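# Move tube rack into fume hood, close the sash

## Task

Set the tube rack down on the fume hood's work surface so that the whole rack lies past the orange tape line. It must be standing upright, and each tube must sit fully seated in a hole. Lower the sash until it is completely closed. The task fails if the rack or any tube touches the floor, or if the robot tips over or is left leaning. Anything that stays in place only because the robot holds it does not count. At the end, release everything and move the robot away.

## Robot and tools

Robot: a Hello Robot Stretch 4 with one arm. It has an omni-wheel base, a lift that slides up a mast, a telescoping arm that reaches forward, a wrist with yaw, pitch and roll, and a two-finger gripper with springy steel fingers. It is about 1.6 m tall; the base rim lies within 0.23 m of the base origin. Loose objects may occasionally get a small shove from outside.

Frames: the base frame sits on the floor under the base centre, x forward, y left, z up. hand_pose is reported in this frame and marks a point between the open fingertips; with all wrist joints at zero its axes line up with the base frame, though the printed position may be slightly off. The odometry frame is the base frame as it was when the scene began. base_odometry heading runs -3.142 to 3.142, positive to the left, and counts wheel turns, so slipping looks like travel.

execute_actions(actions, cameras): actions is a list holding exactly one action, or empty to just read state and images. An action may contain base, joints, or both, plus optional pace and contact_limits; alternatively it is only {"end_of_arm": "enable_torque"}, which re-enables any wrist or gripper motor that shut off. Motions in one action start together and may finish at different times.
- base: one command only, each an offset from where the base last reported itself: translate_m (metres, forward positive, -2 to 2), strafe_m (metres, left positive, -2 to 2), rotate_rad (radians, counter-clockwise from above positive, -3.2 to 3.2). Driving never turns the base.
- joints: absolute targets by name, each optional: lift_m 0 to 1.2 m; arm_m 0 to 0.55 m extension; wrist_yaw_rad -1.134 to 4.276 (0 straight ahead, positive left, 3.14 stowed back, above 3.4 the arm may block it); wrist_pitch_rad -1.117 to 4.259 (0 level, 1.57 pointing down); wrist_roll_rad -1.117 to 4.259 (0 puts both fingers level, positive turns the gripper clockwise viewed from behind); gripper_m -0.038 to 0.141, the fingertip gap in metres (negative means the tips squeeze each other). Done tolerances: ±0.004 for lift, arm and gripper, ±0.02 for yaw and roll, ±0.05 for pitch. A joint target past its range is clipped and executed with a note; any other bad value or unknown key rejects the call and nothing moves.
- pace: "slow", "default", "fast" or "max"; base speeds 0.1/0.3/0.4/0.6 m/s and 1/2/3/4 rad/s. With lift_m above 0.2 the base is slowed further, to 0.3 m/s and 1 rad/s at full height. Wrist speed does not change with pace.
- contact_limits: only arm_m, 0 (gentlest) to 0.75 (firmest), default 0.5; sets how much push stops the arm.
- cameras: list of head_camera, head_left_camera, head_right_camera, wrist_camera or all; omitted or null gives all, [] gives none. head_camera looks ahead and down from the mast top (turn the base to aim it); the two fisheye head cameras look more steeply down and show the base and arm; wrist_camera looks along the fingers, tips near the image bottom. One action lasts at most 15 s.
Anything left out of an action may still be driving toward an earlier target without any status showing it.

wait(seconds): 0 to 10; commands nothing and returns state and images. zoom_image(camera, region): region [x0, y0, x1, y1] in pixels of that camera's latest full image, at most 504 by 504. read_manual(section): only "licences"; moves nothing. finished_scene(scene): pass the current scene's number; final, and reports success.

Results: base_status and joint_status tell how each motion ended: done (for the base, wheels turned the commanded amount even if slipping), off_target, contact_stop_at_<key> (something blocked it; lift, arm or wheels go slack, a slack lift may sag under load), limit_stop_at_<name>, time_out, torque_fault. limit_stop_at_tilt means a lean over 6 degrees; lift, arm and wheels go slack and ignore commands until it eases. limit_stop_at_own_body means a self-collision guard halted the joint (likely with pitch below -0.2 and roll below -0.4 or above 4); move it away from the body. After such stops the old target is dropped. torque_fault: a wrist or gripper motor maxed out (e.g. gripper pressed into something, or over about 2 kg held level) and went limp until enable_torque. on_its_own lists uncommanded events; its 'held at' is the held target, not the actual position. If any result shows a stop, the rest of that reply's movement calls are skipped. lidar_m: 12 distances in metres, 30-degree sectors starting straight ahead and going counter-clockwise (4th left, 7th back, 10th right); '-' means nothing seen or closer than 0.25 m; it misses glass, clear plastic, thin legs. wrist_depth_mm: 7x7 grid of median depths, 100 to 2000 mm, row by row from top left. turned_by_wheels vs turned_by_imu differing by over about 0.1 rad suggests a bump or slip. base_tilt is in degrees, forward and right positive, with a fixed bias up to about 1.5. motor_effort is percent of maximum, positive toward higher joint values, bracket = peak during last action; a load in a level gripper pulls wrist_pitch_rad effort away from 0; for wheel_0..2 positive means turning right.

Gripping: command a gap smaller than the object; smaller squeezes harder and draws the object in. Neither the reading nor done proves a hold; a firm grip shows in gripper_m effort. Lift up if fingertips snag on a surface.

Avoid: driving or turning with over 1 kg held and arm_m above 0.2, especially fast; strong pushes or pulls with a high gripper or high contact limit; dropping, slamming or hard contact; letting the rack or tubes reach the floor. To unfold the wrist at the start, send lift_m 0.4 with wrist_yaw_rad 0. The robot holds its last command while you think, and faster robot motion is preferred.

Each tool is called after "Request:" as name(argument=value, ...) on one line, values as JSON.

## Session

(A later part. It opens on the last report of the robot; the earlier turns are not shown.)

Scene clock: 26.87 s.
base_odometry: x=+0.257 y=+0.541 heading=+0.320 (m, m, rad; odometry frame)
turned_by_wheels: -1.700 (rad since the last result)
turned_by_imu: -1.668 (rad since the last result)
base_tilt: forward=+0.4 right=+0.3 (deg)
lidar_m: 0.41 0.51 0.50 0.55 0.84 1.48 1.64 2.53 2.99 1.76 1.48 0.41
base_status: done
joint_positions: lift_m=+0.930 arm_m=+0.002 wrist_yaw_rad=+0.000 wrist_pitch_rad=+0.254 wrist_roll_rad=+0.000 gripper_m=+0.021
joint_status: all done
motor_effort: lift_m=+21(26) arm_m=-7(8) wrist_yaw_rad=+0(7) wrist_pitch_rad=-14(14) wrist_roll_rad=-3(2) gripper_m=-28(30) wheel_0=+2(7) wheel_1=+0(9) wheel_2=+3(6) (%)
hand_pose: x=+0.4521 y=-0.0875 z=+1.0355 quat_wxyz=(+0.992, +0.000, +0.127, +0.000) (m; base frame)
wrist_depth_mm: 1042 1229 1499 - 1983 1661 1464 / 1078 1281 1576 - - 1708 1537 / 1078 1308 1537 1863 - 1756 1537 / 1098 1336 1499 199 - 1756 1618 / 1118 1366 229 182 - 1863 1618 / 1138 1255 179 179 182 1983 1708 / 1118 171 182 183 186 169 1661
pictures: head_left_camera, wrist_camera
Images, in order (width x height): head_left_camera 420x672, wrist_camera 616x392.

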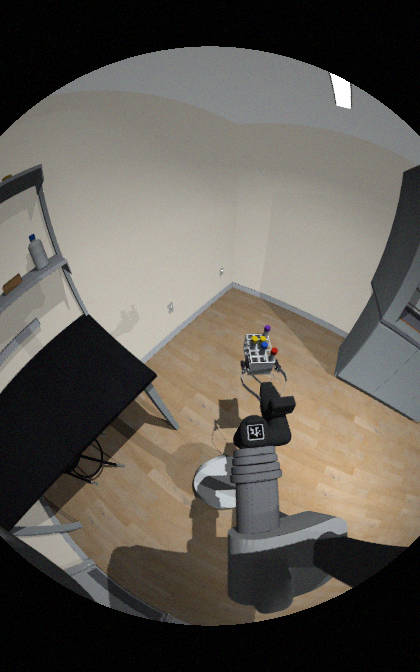

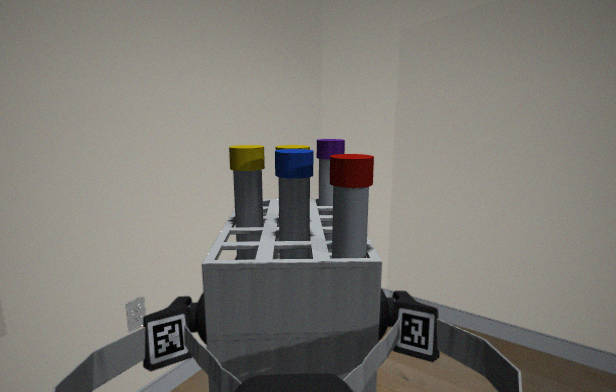

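Request:
execute_actions(actions=[{"base": {"strafe_m": -1.15}, "pace": "fast"}], cameras=["head_left_camera"])

Request:
execute_actions(actions=[{"base": {"rotate_rad": -0.62}, "pace": "default"}])

Scene clock: 31.37 s.
base_odometry: x=+0.619 y=-0.550 heading=+0.320 (m, m, rad; odometry frame)
turned_by_wheels: +0.000 (rad since the last result)
turned_by_imu: +0.004 (rad since the last result)
base_tilt: forward=+0.4 right=+0.4 (deg)
lidar_m: 0.43 2.23 1.53 1.54 2.18 2.17 2.36 2.13 2.48 0.94 0.69 0.43
base_status: done
joint_positions: lift_m=+0.930 arm_m=+0.002 wrist_yaw_rad=+0.000 wrist_pitch_rad=+0.254 wrist_roll_rad=+0.000 gripper_m=+0.021
joint_status: not commanded
motor_effort: lift_m=+21(21) arm_m=-6(7) wrist_yaw_rad=+0(0) wrist_pitch_rad=-14(14) wrist_roll_rad=-3(3) gripper_m=-29(30) wheel_0=-1(11) wheel_1=+2(11) wheel_2=+0(0) (%)
hand_pose: x=+0.4521 y=-0.0874 z=+1.0355 quat_wxyz=(+0.992, +0.000, +0.127, +0.000) (m; base frame)
wrist_depth_mm: 1863 - 1708 535 500 904 878 / 1808 - 1756 544 530 946 878 / 1808 - 1756 535 574 960 904 / 1808 - 1863 198 603 891 931 / 1863 - 229 183 535 530 535 / - - 178 178 182 462 424 / 1756 170 181 183 186 168 436
pictures: head_left_camera
Images, in order (width x height): head_left_camera 420x672.

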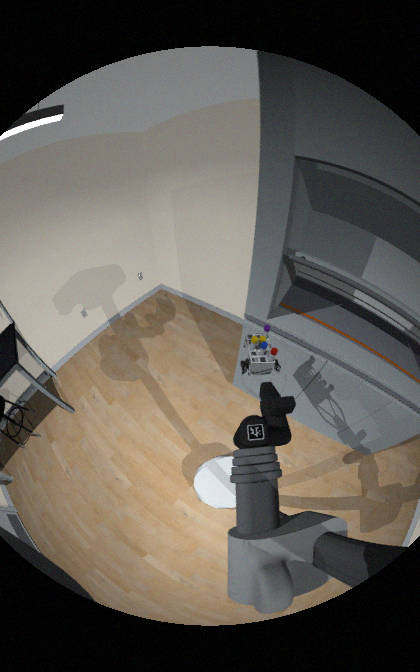

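Scene clock: 32.83 s.
base_odometry: x=+0.619 y=-0.550 heading=-0.299 (m, m, rad; odometry frame)
turned_by_wheels: -0.620 (rad since the last result)
turned_by_imu: -0.608 (rad since the last result)
base_tilt: forward=+0.4 right=+0.4 (deg)
lidar_m: 0.42 0.74 2.23 1.80 1.53 2.12 2.16 2.31 2.15 2.12 0.96 0.40
base_status: done
joint_positions: lift_m=+0.930 arm_m=+0.002 wrist_yaw_rad=+0.000 wrist_pitch_rad=+0.254 wrist_roll_rad=+0.000 gripper_m=+0.021
joint_status: not commanded
motor_effort: lift_m=+21(21) arm_m=-6(7) wrist_yaw_rad=-1(2) wrist_pitch_rad=-14(13) wrist_roll_rad=-3(2) gripper_m=-30(29) wheel_0=+1(3) wheel_1=+1(10) wheel_2=+2(11) (%)
hand_pose: x=+0.4521 y=-0.0875 z=+1.0355 quat_wxyz=(+0.992, +0.000, +0.127, +0.000) (m; base frame)
wrist_depth_mm: 525 778 1025 1042 1025 1042 1060 / 544 831 1060 1060 1060 1098 1078 / 554 820 1098 1078 1098 1118 1118 / 569 759 831 200 842 946 960 / 500 535 229 181 517 530 530 / 521 517 178 178 182 535 539 / 530 170 182 182 186 169 549
pictures: head_camera, head_left_camera, head_right_camera, wrist_camera
Images, in order (width x height): head_camera 420x560, head_left_camera 420x672, head_right_camera 420x672, wrist_camera 616x392.

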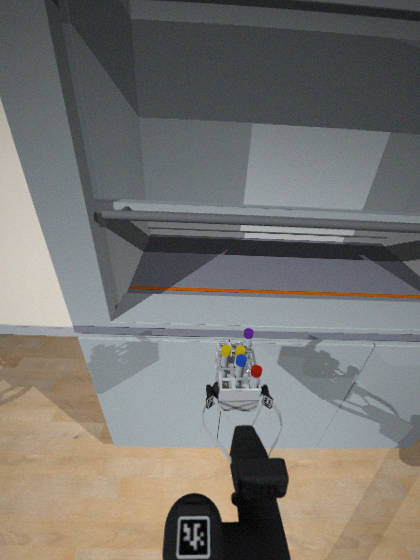

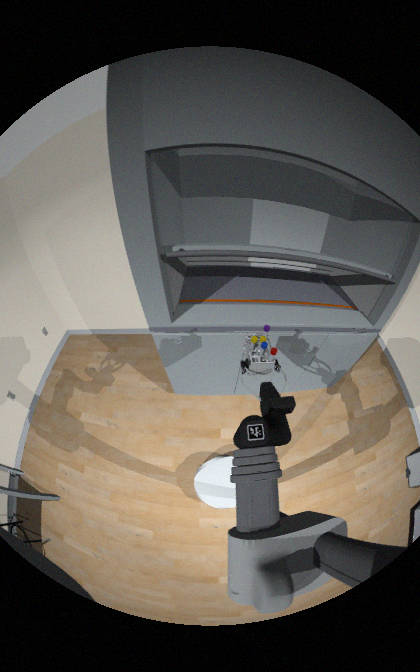

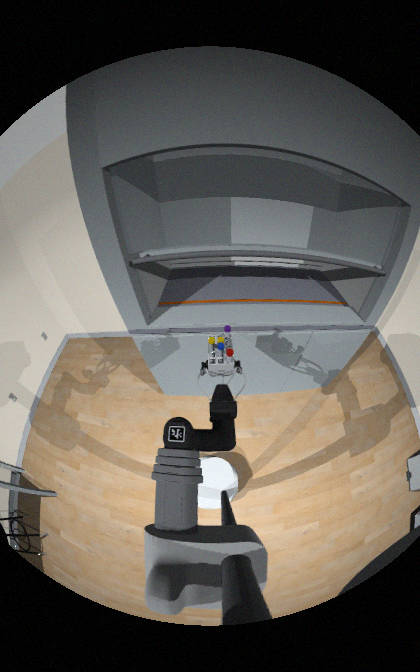

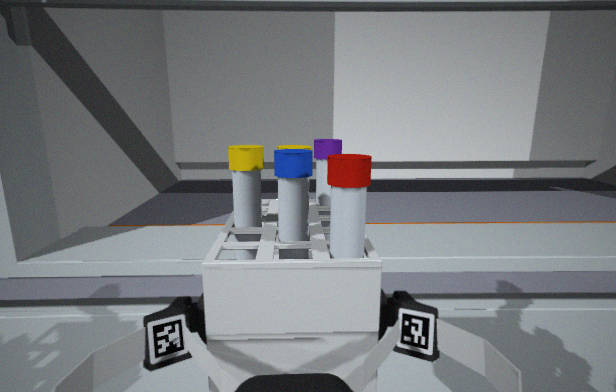

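Request:
execute_actions(actions=[{"base": {"translate_m": 0.3}, "joints": {"arm_m": 0.1, "lift_m": 0.925}, "pace": "default"}])

Scene clock: 35.90 s.
base_odometry: x=+0.906 y=-0.639 heading=-0.299 (m, m, rad; odometry frame)
turned_by_wheels: +0.000 (rad since the last result)
turned_by_imu: +0.000 (rad since the last result)
base_tilt: forward=+0.4 right=+0.4 (deg)
lidar_m: 0.38 0.42 1.78 2.22 1.68 2.13 2.48 2.59 2.20 2.49 0.59 0.40
base_status: done
joint_positions: lift_m=+0.925 arm_m=+0.099 wrist_yaw_rad=+0.000 wrist_pitch_rad=+0.254 wrist_roll_rad=+0.000 gripper_m=+0.021
joint_status: all done
motor_effort: lift_m=+17(21) arm_m=+6(7) wrist_yaw_rad=+0(0) wrist_pitch_rad=-13(15) wrist_roll_rad=-2(3) gripper_m=-30(29) wheel_0=+3(8) wheel_1=+3(5) wheel_2=-2(14) (%)
hand_pose: x=+0.5490 y=-0.0874 z=+1.0309 quat_wxyz=(+0.992, +0.000, +0.127, +0.000) (m; base frame)
wrist_depth_mm: 535 668 661 676 676 676 676 / 539 691 691 699 699 707 707 / 535 707 707 707 715 723 741 / 535 732 732 200 741 741 759 / 508 569 231 182 525 564 574 / 415 415 178 179 183 413 415 / 327 170 181 182 186 168 329
pictures: head_camera, head_left_camera, head_right_camera, wrist_camera
Images, in order (width x height): head_camera 420x560, head_left_camera 420x672, head_right_camera 420x672, wrist_camera 616x392.

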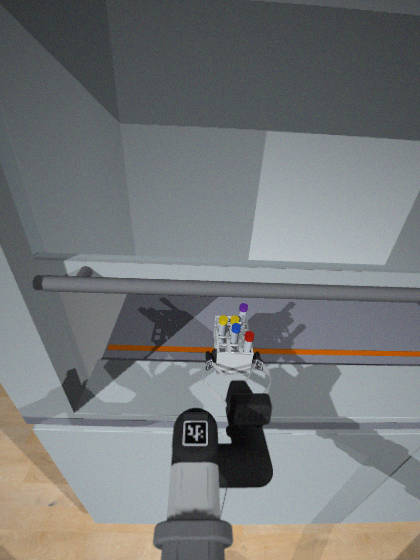

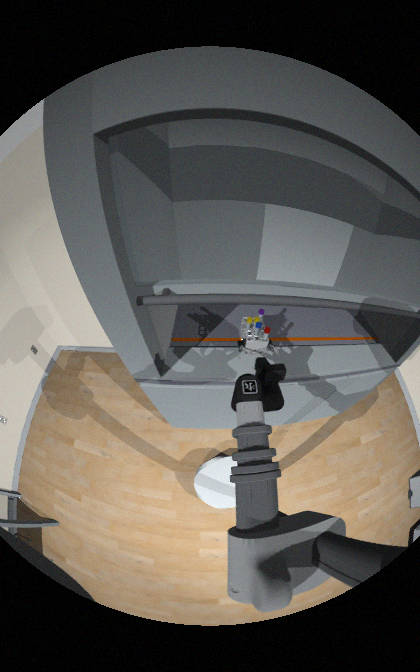

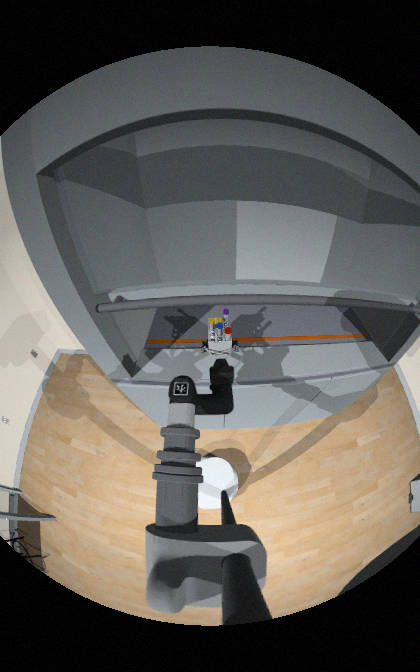

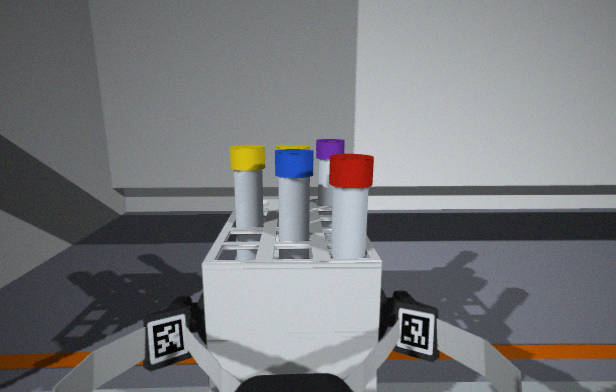

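Request:
execute_actions(actions=[{"joints": {"arm_m": 0.31, "lift_m": 0.905}, "contact_limits": {"arm_m": 0.25}}], cameras=["head_camera", "wrist_camera"])

Scene clock: 38.20 s.
base_odometry: x=+0.906 y=-0.639 heading=-0.299 (m, m, rad; odometry frame)
turned_by_wheels: +0.000 (rad since the last result)
turned_by_imu: +0.001 (rad since the last result)
base_tilt: forward=+0.5 right=+0.3 (deg)
lidar_m: 0.37 0.42 1.80 2.17 1.67 2.12 2.48 2.61 2.20 2.49 0.59 0.42
base_status: not commanded
joint_positions: lift_m=+0.905 arm_m=+0.309 wrist_yaw_rad=+0.000 wrist_pitch_rad=+0.254 wrist_roll_rad=+0.000 gripper_m=+0.021
joint_status: all done
motor_effort: lift_m=+17(17) arm_m=+6(9) wrist_yaw_rad=-1(0) wrist_pitch_rad=-13(14) wrist_roll_rad=-2(3) gripper_m=-30(30) wheel_0=+3(2) wheel_1=+3(2) wheel_2=-2(2) (%)
contact_limits: arm_m 0.25
hand_pose: x=+0.7590 y=-0.0874 z=+1.0109 quat_wxyz=(+0.992, +0.000, +0.127, +0.000) (m; base frame)
wrist_depth_mm: 473 473 477 477 484 484 488 / 484 488 496 496 500 504 504 / 500 508 508 504 512 517 521 / 508 525 525 200 530 535 539 / 484 517 229 181 480 512 517 / 375 375 178 179 183 373 377 / 297 171 182 183 187 168 294
pictures: head_camera, wrist_camera
Images, in order (width x height): head_camera 420x560, wrist_camera 616x392.

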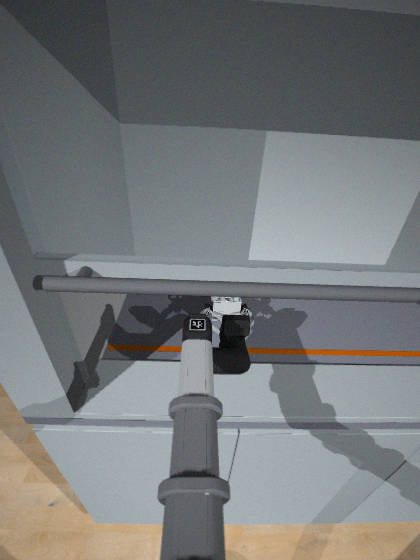

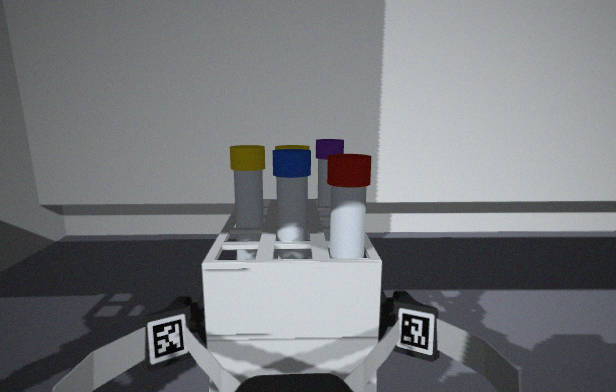

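Request:
execute_actions(actions=[{"joints": {"lift_m": 0.863}, "pace": "slow"}], cameras=["wrist_camera"])

Scene clock: 39.50 s.
base_odometry: x=+0.906 y=-0.639 heading=-0.299 (m, m, rad; odometry frame)
turned_by_wheels: +0.000 (rad since the last result)
turned_by_imu: +0.000 (rad since the last result)
base_tilt: forward=+0.4 right=+0.3 (deg)
lidar_m: 0.37 0.40 1.80 2.21 1.67 2.15 2.48 2.61 2.19 2.48 0.57 0.41
base_status: not commanded
joint_positions: lift_m=+0.863 arm_m=+0.309 wrist_yaw_rad=+0.000 wrist_pitch_rad=+0.254 wrist_roll_rad=+0.000 gripper_m=+0.021
joint_status: all done
motor_effort: lift_m=+17(17) arm_m=+6(6) wrist_yaw_rad=-1(1) wrist_pitch_rad=-13(13) wrist_roll_rad=-3(3) gripper_m=-30(31) wheel_0=+3(3) wheel_1=+3(2) wheel_2=-2(2) (%)
hand_pose: x=+0.7590 y=-0.0874 z=+0.9689 quat_wxyz=(+0.992, +0.000, +0.127, +0.000) (m; base frame)
wrist_depth_mm: 469 477 480 480 480 488 484 / 480 492 496 500 500 500 504 / 500 504 508 508 512 517 521 / 517 564 530 198 574 585 580 / 407 404 229 181 377 402 402 / 294 294 178 179 183 293 293 / 231 171 181 183 186 168 231
pictures: wrist_camera
Images, in order (width x height): wrist_camera 616x392.

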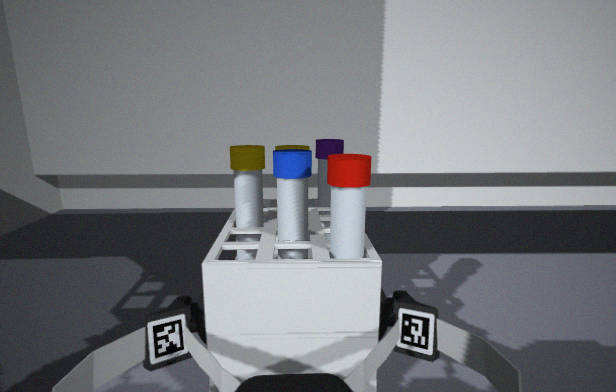

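Request:
execute_actions(actions=[{"joints": {"lift_m": 0.861, "gripper_m": 0.12}}], cameras=["wrist_camera"])

Request:
execute_actions(actions=[{"joints": {"arm_m": 0.2}}], cameras=["head_camera", "wrist_camera"])

Scene clock: 41.50 s.
base_odometry: x=+0.906 y=-0.639 heading=-0.299 (m, m, rad; odometry frame)
turned_by_wheels: +0.000 (rad since the last result)
turned_by_imu: +0.001 (rad since the last result)
base_tilt: forward=+0.3 right=+0.2 (deg)
lidar_m: 0.37 0.41 1.80 2.20 1.64 2.14 2.48 2.63 2.21 2.50 0.55 0.42
base_status: not commanded
joint_positions: lift_m=+0.861 arm_m=+0.309 wrist_yaw_rad=+0.000 wrist_pitch_rad=+0.253 wrist_roll_rad=+0.000 gripper_m=+0.120
joint_status: all done
motor_effort: lift_m=+17(17) arm_m=+6(6) wrist_yaw_rad=-1(1) wrist_pitch_rad=-10(13) wrist_roll_rad=-2(3) gripper_m=-2(28) wheel_0=+3(3) wheel_1=+2(2) wheel_2=-2(2) (%)
hand_pose: x=+0.7591 y=-0.0874 z=+0.9672 quat_wxyz=(+0.992, +0.000, +0.126, +0.000) (m; base frame)
wrist_depth_mm: 469 473 477 477 480 488 492 / 484 492 496 496 500 504 508 / 500 504 504 508 517 517 521 / 512 569 521 217 574 580 585 / 402 402 347 198 402 402 404 / 293 264 198 198 198 291 293 / 229 211 206 153 219 220 229
pictures: wrist_camera
Images, in order (width x height): wrist_camera 616x392.

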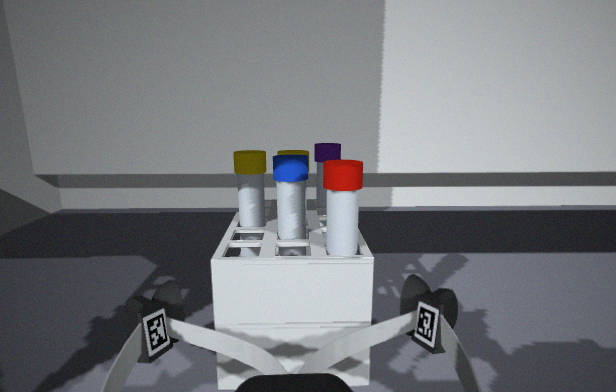

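Scene clock: 42.83 s.
base_odometry: x=+0.906 y=-0.639 heading=-0.299 (m, m, rad; odometry frame)
turned_by_wheels: +0.000 (rad since the last result)
turned_by_imu: +0.000 (rad since the last result)
base_tilt: forward=+0.4 right=+0.3 (deg)
lidar_m: 0.39 0.44 1.85 2.20 1.64 2.14 2.47 2.61 2.20 2.49 0.59 0.42
base_status: not commanded
joint_positions: lift_m=+0.861 arm_m=+0.201 wrist_yaw_rad=+0.000 wrist_pitch_rad=+0.253 wrist_roll_rad=+0.000 gripper_m=+0.120
joint_status: all done
motor_effort: lift_m=+17(17) arm_m=-7(12) wrist_yaw_rad=+0(1) wrist_pitch_rad=-9(10) wrist_roll_rad=-3(3) gripper_m=-1(2) wheel_0=+3(2) wheel_1=+3(2) wheel_2=-2(2) (%)
hand_pose: x=+0.6514 y=-0.0874 z=+0.9672 quat_wxyz=(+0.992, +0.000, +0.126, +0.000) (m; base frame)
wrist_depth_mm: 544 569 574 574 585 585 591 / 535 591 591 591 603 603 597 / 539 609 609 615 621 615 627 / 525 654 661 303 654 661 661 / 404 407 377 307 402 402 404 / 294 264 291 291 219 291 293 / 230 211 219 153 220 220 229
pictures: head_camera, wrist_camera
Images, in order (width x height): head_camera 420x560, wrist_camera 616x392.

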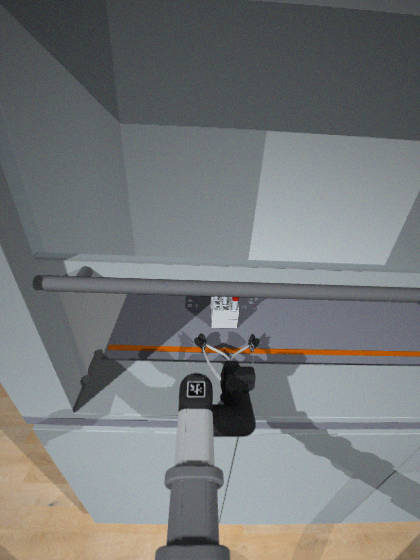

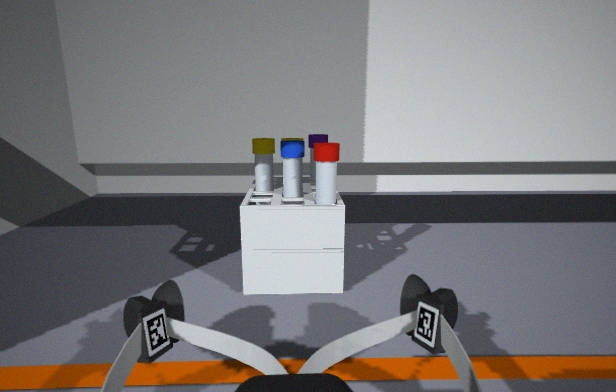

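Request:
execute_actions(actions=[{"base": {"translate_m": -0.25}, "joints": {"arm_m": 0.0, "lift_m": 0.92, "wrist_pitch_rad": 0.0}, "pace": "fast"}], cameras=["wrist_camera"])

Request:
execute_actions(actions=[{"joints": {"lift_m": 1.1, "gripper_m": 0.06}, "pace": "fast"}], cameras=["head_camera", "wrist_camera"])

Scene clock: 45.00 s.
base_odometry: x=+0.667 y=-0.565 heading=-0.300 (m, m, rad; odometry frame)
turned_by_wheels: +0.000 (rad since the last result)
turned_by_imu: +0.002 (rad since the last result)
base_tilt: forward=+0.4 right=+0.2 (deg)
lidar_m: 0.63 0.70 2.18 2.10 1.51 2.14 2.22 2.33 2.19 2.13 0.90 0.67
base_status: done
joint_positions: lift_m=+0.920 arm_m=+0.002 wrist_yaw_rad=+0.000 wrist_pitch_rad=+0.003 wrist_roll_rad=+0.000 gripper_m=+0.120
joint_status: all done
motor_effort: lift_m=+21(23) arm_m=-6(9) wrist_yaw_rad=+0(2) wrist_pitch_rad=-9(15) wrist_roll_rad=-3(3) gripper_m=-2(2) wheel_0=-1(9) wheel_1=-1(8) wheel_2=-2(17) (%)
hand_pose: x=+0.4613 y=-0.0875 z=+1.0973 quat_wxyz=(+1.000, +0.000, +0.001, +0.000) (m; base frame)
wrist_depth_mm: 549 831 1078 1078 1060 1078 1118 / 492 496 496 504 508 508 508 / 521 768 1060 1060 1060 1098 1078 / 544 820 1060 1060 1098 1098 1078 / 535 809 1060 1078 1078 1098 1098 / 544 668 831 723 219 820 809 / 500 439 459 153 452 455 488
pictures: wrist_camera
Images, in order (width x height): wrist_camera 616x392.

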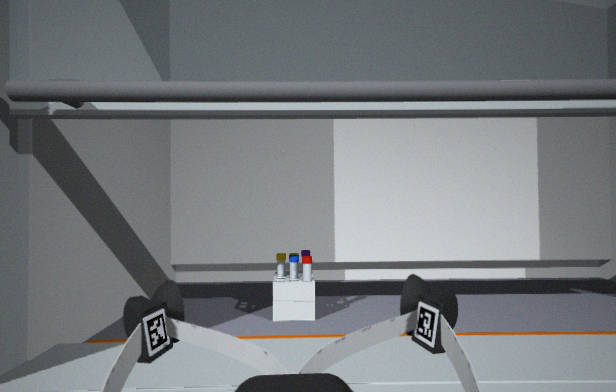

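Scene clock: 46.50 s.
base_odometry: x=+0.667 y=-0.565 heading=-0.300 (m, m, rad; odometry frame)
turned_by_wheels: +0.000 (rad since the last result)
turned_by_imu: +0.001 (rad since the last result)
base_tilt: forward=+0.5 right=+0.2 (deg)
lidar_m: 0.64 0.70 2.16 2.10 1.54 2.14 2.22 2.34 2.17 2.14 0.95 0.67
base_status: not commanded
joint_positions: lift_m=+1.100 arm_m=+0.002 wrist_yaw_rad=+0.000 wrist_pitch_rad=+0.003 wrist_roll_rad=+0.000 gripper_m=+0.060
joint_status: all done
motor_effort: lift_m=+21(24) arm_m=-6(6) wrist_yaw_rad=+0(0) wrist_pitch_rad=-9(9) wrist_roll_rad=-2(2) gripper_m=-4(5) wheel_0=-1(1) wheel_1=-1(1) wheel_2=-1(1) (%)
hand_pose: x=+0.4613 y=-0.0875 z=+1.2774 quat_wxyz=(+1.000, +0.000, +0.001, +0.000) (m; base frame)
wrist_depth_mm: 549 831 1060 1098 1098 1078 1078 / 544 820 1078 1078 1078 1098 1098 / 544 831 1042 1078 1078 1098 1098 / 544 820 1060 1060 1078 1078 1098 / 492 492 1042 1060 1060 1078 1060 / 544 820 224 1078 223 1078 1098 / 549 715 842 154 842 960 946
pictures: head_camera, wrist_camera
Images, in order (width x height): head_camera 420x560, wrist_camera 616x392.

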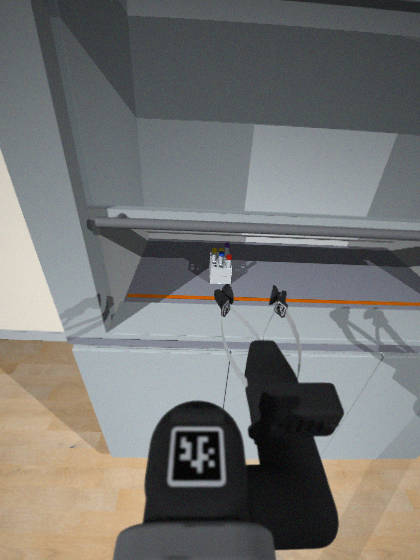

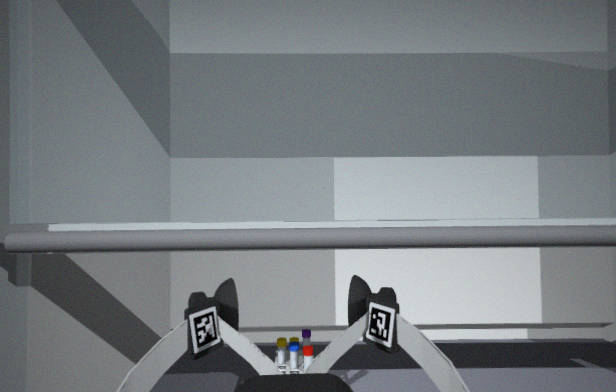

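Request:
execute_actions(actions=[{"joints": {"lift_m": 1.17, "arm_m": 0.15}, "pace": "fast"}], cameras=["wrist_camera"])

Request:
execute_actions(actions=[{"joints": {"arm_m": 0.222}, "contact_limits": {"arm_m": 0.15}}], cameras=["head_camera", "wrist_camera", "head_right_camera"])

Scene clock: 48.23 s.
base_odometry: x=+0.667 y=-0.565 heading=-0.300 (m, m, rad; odometry frame)
turned_by_wheels: +0.000 (rad since the last result)
turned_by_imu: +0.001 (rad since the last result)
base_tilt: forward=+0.4 right=+0.3 (deg)
lidar_m: 0.63 0.69 2.15 2.04 1.55 2.13 2.23 2.33 2.16 2.10 0.94 0.68
base_status: not commanded
joint_positions: lift_m=+1.170 arm_m=+0.149 wrist_yaw_rad=+0.000 wrist_pitch_rad=+0.002 wrist_roll_rad=+0.000 gripper_m=+0.060
joint_status: all done
motor_effort: lift_m=+21(23) arm_m=+6(6) wrist_yaw_rad=-1(0) wrist_pitch_rad=-9(9) wrist_roll_rad=-2(3) gripper_m=-4(4) wheel_0=-1(2) wheel_1=-1(1) wheel_2=-1(1) (%)
hand_pose: x=+0.6083 y=-0.0874 z=+1.3474 quat_wxyz=(+1.000, +0.000, +0.001, +0.000) (m; base frame)
wrist_depth_mm: 544 831 917 917 931 931 946 / 539 809 931 946 931 946 946 / 544 831 917 931 931 960 946 / 539 820 931 931 946 960 946 / 539 820 904 931 917 931 946 / 349 349 224 353 222 357 357 / 488 298 904 155 931 931 946
pictures: wrist_camera
Images, in order (width x height): wrist_camera 616x392.

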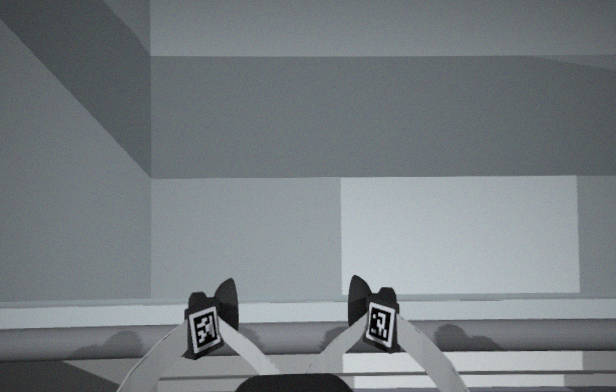

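Scene clock: 49.37 s.
base_odometry: x=+0.667 y=-0.565 heading=-0.300 (m, m, rad; odometry frame)
turned_by_wheels: +0.000 (rad since the last result)
turned_by_imu: +0.000 (rad since the last result)
base_tilt: forward=+0.5 right=+0.3 (deg)
lidar_m: 0.64 0.68 2.16 2.09 1.54 2.10 2.25 2.33 2.14 2.13 0.92 0.68
base_status: not commanded
joint_positions: lift_m=+1.170 arm_m=+0.221 wrist_yaw_rad=+0.000 wrist_pitch_rad=+0.002 wrist_roll_rad=+0.000 gripper_m=+0.060
joint_status: all done
motor_effort: lift_m=+21(21) arm_m=+6(4) wrist_yaw_rad=-1(0) wrist_pitch_rad=-9(9) wrist_roll_rad=-2(3) gripper_m=-4(4) wheel_0=-1(2) wheel_1=-1(1) wheel_2=-2(1) (%)
contact_limits: arm_m 0.15
hand_pose: x=+0.6803 y=-0.0874 z=+1.3474 quat_wxyz=(+1.000, +0.000, +0.001, +0.000) (m; base frame)
wrist_depth_mm: 544 831 878 854 854 891 878 / 544 809 854 878 854 854 878 / 539 820 854 854 866 878 878 / 539 809 854 866 878 854 891 / 539 809 866 866 854 878 866 / 512 750 225 854 223 854 866 / 237 230 228 155 231 236 237
pictures: head_camera, head_right_camera, wrist_camera
Images, in order (width x height): head_camera 420x560, head_right_camera 420x672, wrist_camera 616x392.

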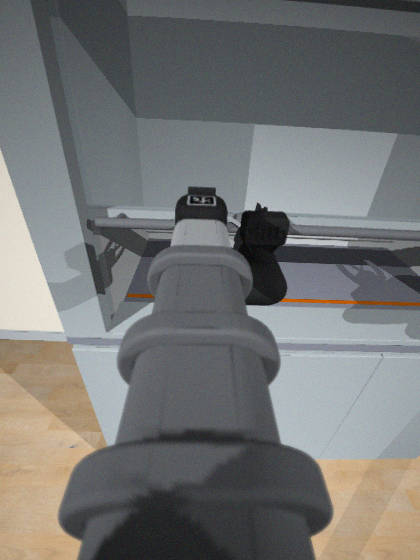

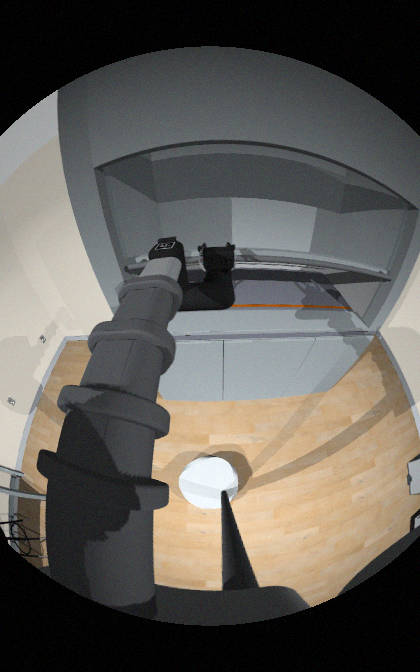

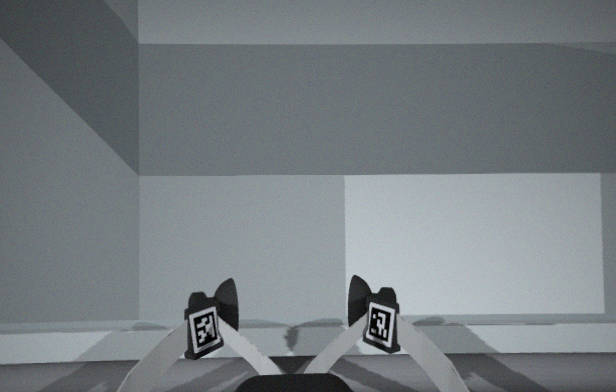

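Request:
execute_actions(actions=[{"joints": {"arm_m": 0.233, "lift_m": 1.1}, "contact_limits": {"arm_m": 0.2}, "pace": "slow"}], cameras=["wrist_camera", "head_right_camera"])

Scene clock: 51.00 s.
torque_fault: wrist_pitch_rad switched itself off since the last result.
base_odometry: x=+0.667 y=-0.565 heading=-0.299 (m, m, rad; odometry frame)
turned_by_wheels: +0.000 (rad since the last result)
turned_by_imu: +0.001 (rad since the last result)
base_tilt: forward=+0.6 right=+0.3 (deg)
lidar_m: 0.62 0.69 2.15 2.08 1.56 2.16 2.21 2.32 2.18 2.13 0.93 0.68
base_status: not commanded
joint_positions: lift_m=+1.100 arm_m=+0.232 wrist_yaw_rad=+0.000 wrist_pitch_rad=-0.136 wrist_roll_rad=+0.000 gripper_m=+0.060
joint_status: all done
on_its_own: wrist_pitch_rad is off since a torque_fault, until you send "end_of_arm": "enable_torque" (your +0.000 is given up)
motor_effort: lift_m=+16(19) arm_m=+7(11) wrist_yaw_rad=+1(6) wrist_pitch_rad=-2(98) wrist_roll_rad=-2(2) gripper_m=-4(5) wheel_0=-1(2) wheel_1=-1(1) wheel_2=-1(2) (%)
contact_limits: arm_m 0.2
hand_pose: x=+0.6885 y=-0.0876 z=+1.3176 quat_wxyz=(+0.998, +0.000, -0.068, +0.000) (m; base frame)
wrist_depth_mm: 544 820 917 931 946 931 931 / 539 809 904 917 904 917 931 / 544 809 891 878 891 878 904 / 539 798 866 878 866 854 866 / 535 809 831 854 842 842 866 / 496 707 224 809 222 285 283 / 217 215 216 154 220 220 225
pictures: head_right_camera, wrist_camera
Images, in order (width x height): head_right_camera 420x672, wrist_camera 616x392.

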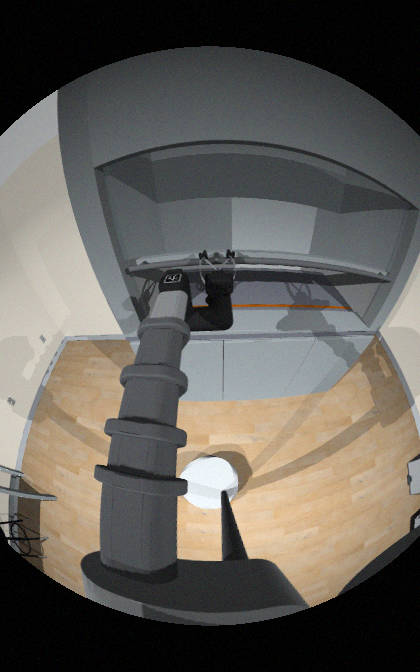

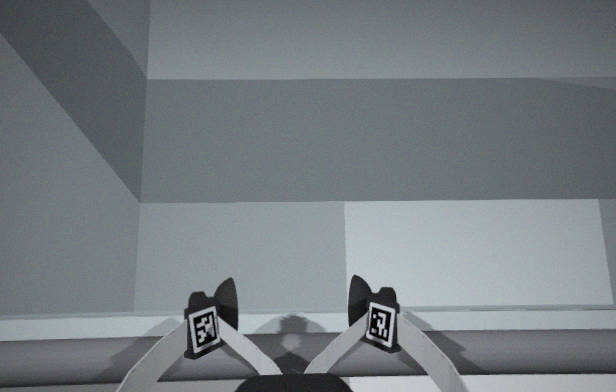

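Request:
execute_actions(actions=[{"end_of_arm": "enable_torque"}], cameras=[])

Request:
execute_actions(actions=[{"joints": {"lift_m": 1.2}, "pace": "fast"}], cameras=[])

Request:
execute_actions(actions=[{"joints": {"arm_m": 0.0, "wrist_yaw_rad": 1.65, "wrist_pitch_rad": -0.1, "gripper_m": 0.0}, "pace": "fast"}], cameras=["head_left_camera"])

Scene clock: 51.87 s.
base_odometry: x=+0.667 y=-0.565 heading=-0.299 (m, m, rad; odometry frame)
turned_by_wheels: +0.000 (rad since the last result)
turned_by_imu: +0.000 (rad since the last result)
base_tilt: forward=+0.4 right=+0.3 (deg)
lidar_m: 0.64 0.70 2.16 2.09 1.55 2.15 2.23 2.32 2.16 2.15 0.93 0.65
base_status: not commanded
joint_positions: lift_m=+1.100 arm_m=+0.232 wrist_yaw_rad=+0.000 wrist_pitch_rad=-0.136 wrist_roll_rad=+0.000 gripper_m=+0.060
joint_status: not commanded
end_of_arm: enable_torque: each motor that was off is on again
on_its_own: wrist_pitch_rad is held at -0.136, not at your +0.000, since a torque_fault
motor_effort: lift_m=+16(16) arm_m=+7(7) wrist_yaw_rad=+1(1) wrist_pitch_rad=-2(2) wrist_roll_rad=-2(3) gripper_m=-4(4) wheel_0=-1(1) wheel_1=-1(1) wheel_2=-1(1) (%)
hand_pose: x=+0.6885 y=-0.0876 z=+1.3176 quat_wxyz=(+0.998, +0.000, -0.068, +0.000) (m; base frame)
wrist_depth_mm: 544 820 931 931 931 931 960 / 544 820 904 904 917 917 931 / 544 820 878 878 891 904 917 / 544 820 854 878 866 891 891 / 535 820 842 842 854 866 854 / 492 707 223 296 222 285 283 / 216 214 216 154 220 220 224
pictures: none
No camera images: the call's "cameras" was empty. Leave "cameras" out to get every camera's image.

Scene clock: 53.03 s.
base_odometry: x=+0.667 y=-0.565 heading=-0.299 (m, m, rad; odometry frame)
turned_by_wheels: +0.000 (rad since the last result)
turned_by_imu: +0.000 (rad since the last result)
base_tilt: forward=+0.4 right=+0.2 (deg)
lidar_m: 0.63 0.67 2.15 2.07 1.54 2.13 2.23 2.36 2.15 2.13 0.92 0.67
base_status: not commanded
joint_positions: lift_m=+1.199 arm_m=+0.232 wrist_yaw_rad=+0.000 wrist_pitch_rad=-0.134 wrist_roll_rad=+0.000 gripper_m=+0.060
joint_status: all done
on_its_own: wrist_pitch_rad is held at -0.136, not at your +0.000, since a torque_fault
motor_effort: lift_m=+21(22) arm_m=+6(6) wrist_yaw_rad=+0(1) wrist_pitch_rad=-8(9) wrist_roll_rad=-2(3) gripper_m=-4(4) wheel_0=-1(1) wheel_1=-1(1) wheel_2=-1(1) (%)
hand_pose: x=+0.6886 y=-0.0875 z=+1.4159 quat_wxyz=(+0.998, +0.000, -0.067, +0.000) (m; base frame)
wrist_depth_mm: 544 831 917 946 946 946 946 / 544 842 904 917 904 917 917 / 544 809 891 891 904 891 891 / 539 820 866 866 878 891 866 / 544 798 854 842 854 842 866 / 535 809 225 831 223 831 842 / 539 715 788 154 798 820 809
pictures: none
No camera images: the call's "cameras" was empty. Leave "cameras" out to get every camera's image.

Scene clock: 54.57 s.
base_odometry: x=+0.667 y=-0.565 heading=-0.299 (m, m, rad; odometry frame)
turned_by_wheels: +0.000 (rad since the last result)
turned_by_imu: +0.001 (rad since the last result)
base_tilt: forward=+0.4 right=+0.4 (deg)
lidar_m: 0.61 0.68 2.16 2.08 1.55 2.13 2.22 2.35 2.16 2.13 0.94 0.66
base_status: not commanded
joint_positions: lift_m=+1.199 arm_m=+0.002 wrist_yaw_rad=+1.650 wrist_pitch_rad=-0.098 wrist_roll_rad=+0.000 gripper_m=+0.000
joint_status: all done
motor_effort: lift_m=+21(21) arm_m=-7(5) wrist_yaw_rad=+1(5) wrist_pitch_rad=-9(10) wrist_roll_rad=-2(3) gripper_m=-6(8) wheel_0=-1(1) wheel_1=-1(1) wheel_2=-1(1) (%)
hand_pose: x=+0.2374 y=+0.2931 z=+1.4055 quat_wxyz=(+0.678, +0.036, -0.033, +0.734) (m; base frame)
wrist_depth_mm: 1118 1756 1708 1708 1708 1756 1661 / - - - - - - 1863 / - - - - - - 1863 / - - - - - - 1921 / - - - - - - 1921 / - - - 202 - - - / 1756 1708 183 179 177 - 1921
pictures: head_left_camera
Images, in order (width x height): head_left_camera 420x672.

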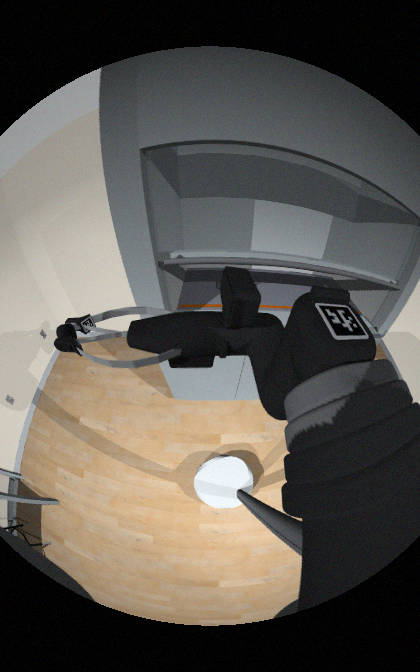

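Request:
execute_actions(actions=[{"base": {"strafe_m": -0.4}, "pace": "fast"}], cameras=[])

Request:
execute_actions(actions=[{"base": {"translate_m": 0.33}, "pace": "default"}])

Scene clock: 57.43 s.
base_odometry: x=+0.549 y=-0.947 heading=-0.299 (m, m, rad; odometry frame)
turned_by_wheels: +0.000 (rad since the last result)
turned_by_imu: +0.002 (rad since the last result)
base_tilt: forward=+0.5 right=+0.3 (deg)
lidar_m: 0.62 0.67 0.93 2.07 1.95 2.33 2.22 2.32 1.76 1.80 0.90 0.66
base_status: done
joint_positions: lift_m=+1.199 arm_m=+0.002 wrist_yaw_rad=+1.650 wrist_pitch_rad=-0.098 wrist_roll_rad=+0.000 gripper_m=+0.000
joint_status: not commanded
motor_effort: lift_m=+21(21) arm_m=-7(7) wrist_yaw_rad=+0(1) wrist_pitch_rad=-9(10) wrist_roll_rad=-3(3) gripper_m=-6(7) wheel_0=+1(10) wheel_1=-1(5) wheel_2=+0(1) (%)
hand_pose: x=+0.2373 y=+0.2931 z=+1.4055 quat_wxyz=(+0.678, +0.036, -0.033, +0.734) (m; base frame)
wrist_depth_mm: 1708 1661 1661 1661 1756 1808 661 / - - - - - - 668 / - - - - - - 654 / - - - - - - 661 / - - - - - - 668 / - - - 202 - - 676 / 1921 1863 183 179 176 - 661
pictures: none
No camera images: the call's "cameras" was empty. Leave "cameras" out to get every camera's image.

Scene clock: 60.00 s.
base_odometry: x=+0.864 y=-1.044 heading=-0.299 (m, m, rad; odometry frame)
turned_by_wheels: +0.000 (rad since the last result)
turned_by_imu: +0.000 (rad since the last result)
base_tilt: forward=+0.4 right=+0.3 (deg)
lidar_m: 0.30 0.34 0.50 2.60 2.03 2.66 2.57 2.34 1.86 2.11 0.47 0.32
base_status: done
joint_positions: lift_m=+1.199 arm_m=+0.002 wrist_yaw_rad=+1.650 wrist_pitch_rad=-0.098 wrist_roll_rad=+0.000 gripper_m=+0.000
joint_status: not commanded
motor_effort: lift_m=+21(21) arm_m=-6(7) wrist_yaw_rad=+0(0) wrist_pitch_rad=-9(9) wrist_roll_rad=-2(3) gripper_m=-6(8) wheel_0=+1(5) wheel_1=+0(6) wheel_2=+0(5) (%)
hand_pose: x=+0.2373 y=+0.2931 z=+1.4055 quat_wxyz=(+0.678, +0.036, -0.033, +0.734) (m; base frame)
wrist_depth_mm: 1661 1708 1708 1756 508 621 609 / - - - - 627 615 603 / - - - - 621 597 597 / - - - - 609 591 585 / - - - - 603 574 574 / - - - 202 585 569 559 / 1863 - 182 179 177 488 559
pictures: head_camera, head_left_camera, head_right_camera, wrist_camera
Images, in order (width x height): head_camera 420x560, head_left_camera 420x672, head_right_camera 420x672, wrist_camera 616x392.

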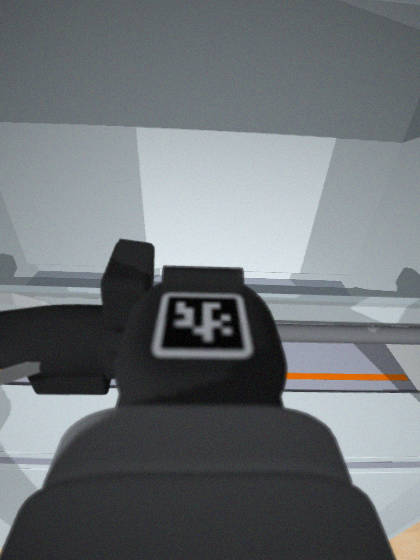

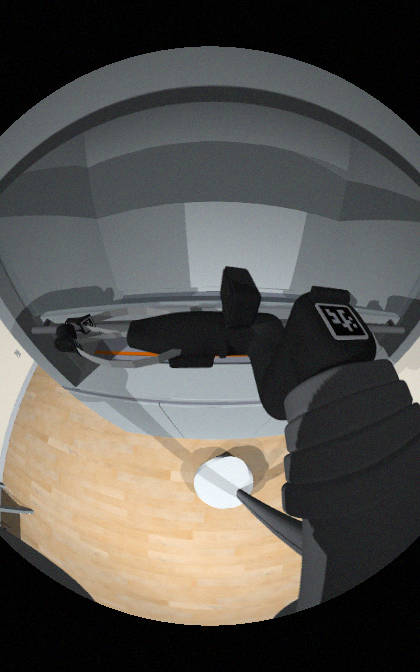

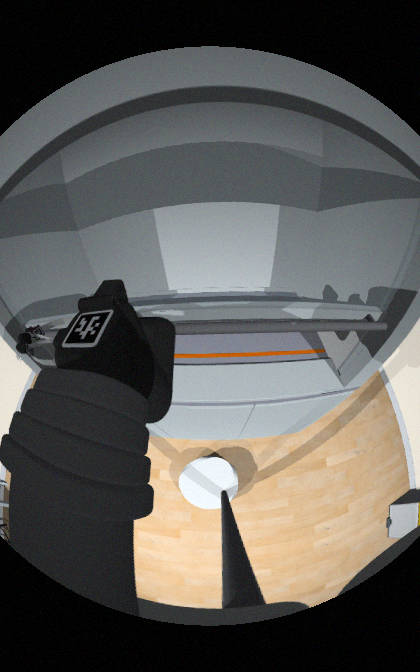

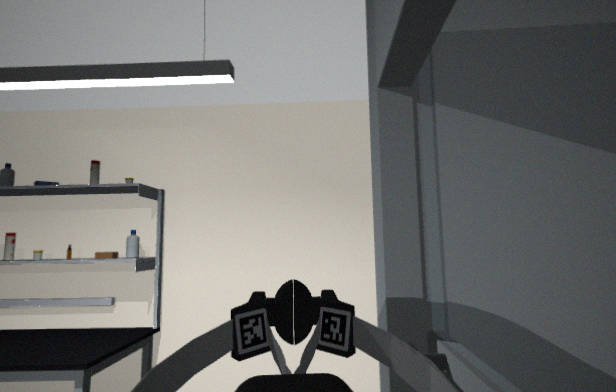

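Request:
execute_actions(actions=[{"joints": {"arm_m": 0.085, "wrist_yaw_rad": 1.7, "wrist_pitch_rad": -0.5}, "contact_limits": {"arm_m": 0.15}}], cameras=["head_camera", "head_left_camera", "head_right_camera"])

Scene clock: 61.57 s.
base_odometry: x=+0.864 y=-1.044 heading=-0.299 (m, m, rad; odometry frame)
turned_by_wheels: +0.000 (rad since the last result)
turned_by_imu: +0.001 (rad since the last result)
base_tilt: forward=+0.3 right=+0.4 (deg)
lidar_m: 0.30 0.32 0.47 2.61 2.04 2.66 2.59 2.36 1.86 2.08 0.46 0.31
base_status: not commanded
joint_positions: lift_m=+1.199 arm_m=+0.084 wrist_yaw_rad=+1.700 wrist_pitch_rad=-0.497 wrist_roll_rad=+0.000 gripper_m=+0.000
joint_status: all done
motor_effort: lift_m=+21(21) arm_m=+6(9) wrist_yaw_rad=+0(6) wrist_pitch_rad=-9(14) wrist_roll_rad=-2(3) gripper_m=-7(7) wheel_0=+1(1) wheel_1=+0(0) wheel_2=+0(0) (%)
contact_limits: arm_m 0.15
hand_pose: x=+0.3088 y=+0.2627 z=+1.5150 quat_wxyz=(+0.640, +0.185, -0.162, +0.728) (m; base frame)
wrist_depth_mm: 1060 1060 1060 1060 282 788 778 / 1255 1255 1229 1229 340 820 788 / 1464 1464 1464 1499 741 750 723 / 1863 1863 1921 1983 676 683 676 / - - - - 654 627 621 / - - - 202 615 591 574 / - - 182 178 177 549 544
pictures: head_camera, head_left_camera, head_right_camera
Images, in order (width x height): head_camera 420x560, head_left_camera 420x672, head_right_camera 420x672.

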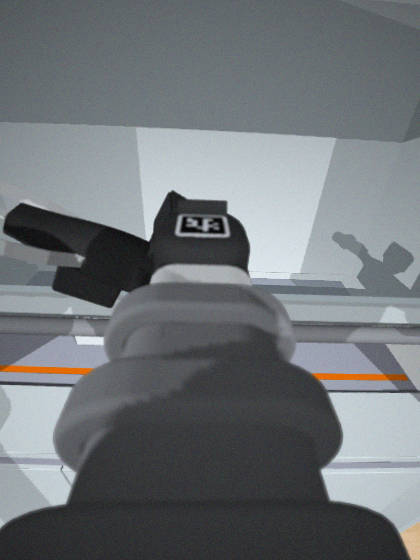

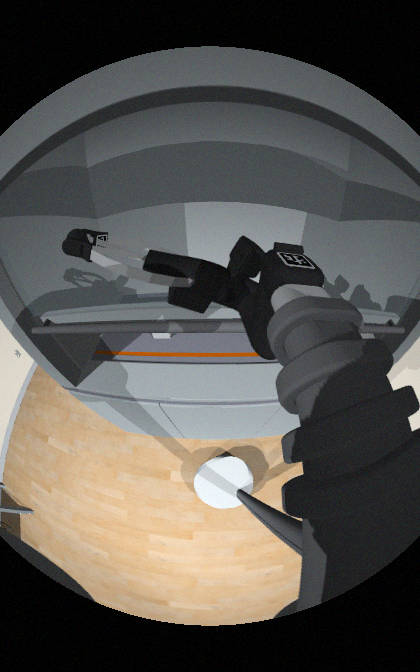

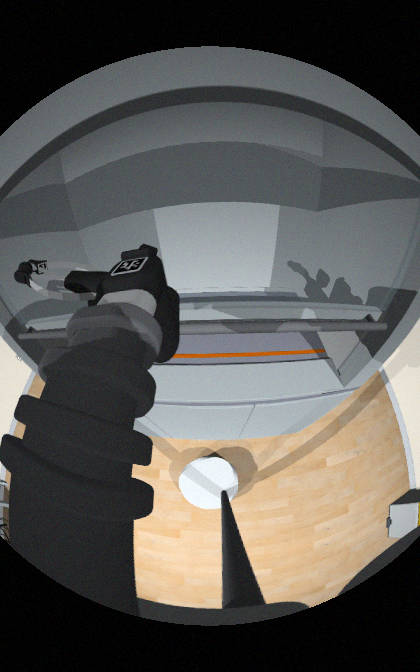

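Request:
execute_actions(actions=[{"joints": {"arm_m": 0.1, "lift_m": 1.15}, "contact_limits": {"arm_m": 0.15}, "pace": "slow"}], cameras=["head_left_camera", "head_right_camera"])

Scene clock: 62.97 s.
base_odometry: x=+0.864 y=-1.044 heading=-0.299 (m, m, rad; odometry frame)
turned_by_wheels: +0.000 (rad since the last result)
turned_by_imu: +0.001 (rad since the last result)
base_tilt: forward=+0.4 right=+0.4 (deg)
lidar_m: 0.30 0.34 0.48 2.62 2.06 2.64 2.56 2.35 1.86 2.11 0.49 0.33
base_status: not commanded
joint_positions: lift_m=+1.150 arm_m=+0.099 wrist_yaw_rad=+1.700 wrist_pitch_rad=-0.497 wrist_roll_rad=+0.000 gripper_m=+0.000
joint_status: all done
motor_effort: lift_m=+17(18) arm_m=+6(9) wrist_yaw_rad=+1(0) wrist_pitch_rad=-10(9) wrist_roll_rad=-2(3) gripper_m=-7(7) wheel_0=+1(1) wheel_1=+0(0) wheel_2=+0(0) (%)
contact_limits: arm_m 0.15
hand_pose: x=+0.3238 y=+0.2627 z=+1.4661 quat_wxyz=(+0.640, +0.185, -0.162, +0.728) (m; base frame)
wrist_depth_mm: 1118 1138 1138 1098 798 842 831 / 1336 1308 1308 1229 820 820 778 / 1537 1537 1618 1537 759 741 707 / 1863 1921 - 1863 699 683 661 / - - - - 654 634 615 / - - - 202 609 597 580 / - - 182 178 177 554 544
pictures: head_left_camera, head_right_camera
Images, in order (width x height): head_left_camera 420x672, head_right_camera 420x672.

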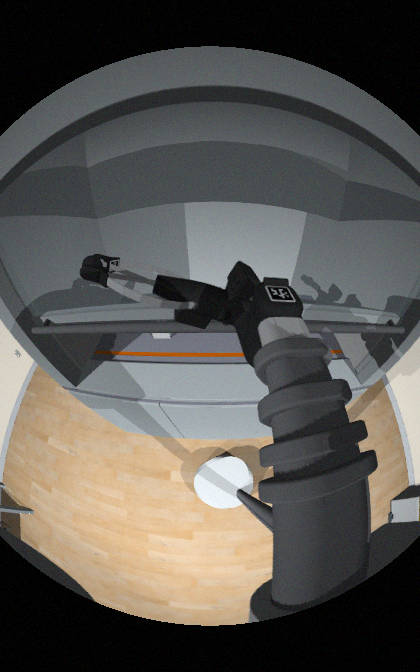

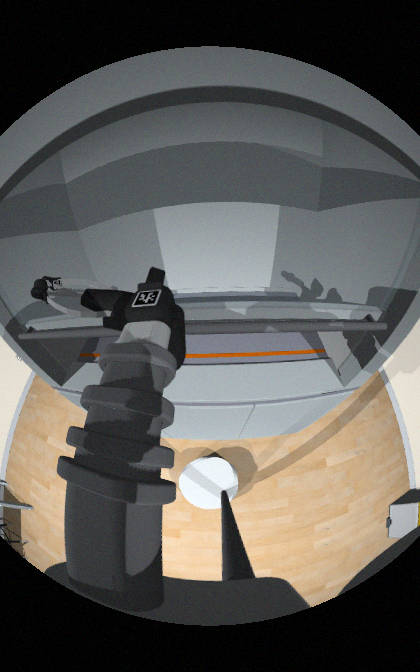

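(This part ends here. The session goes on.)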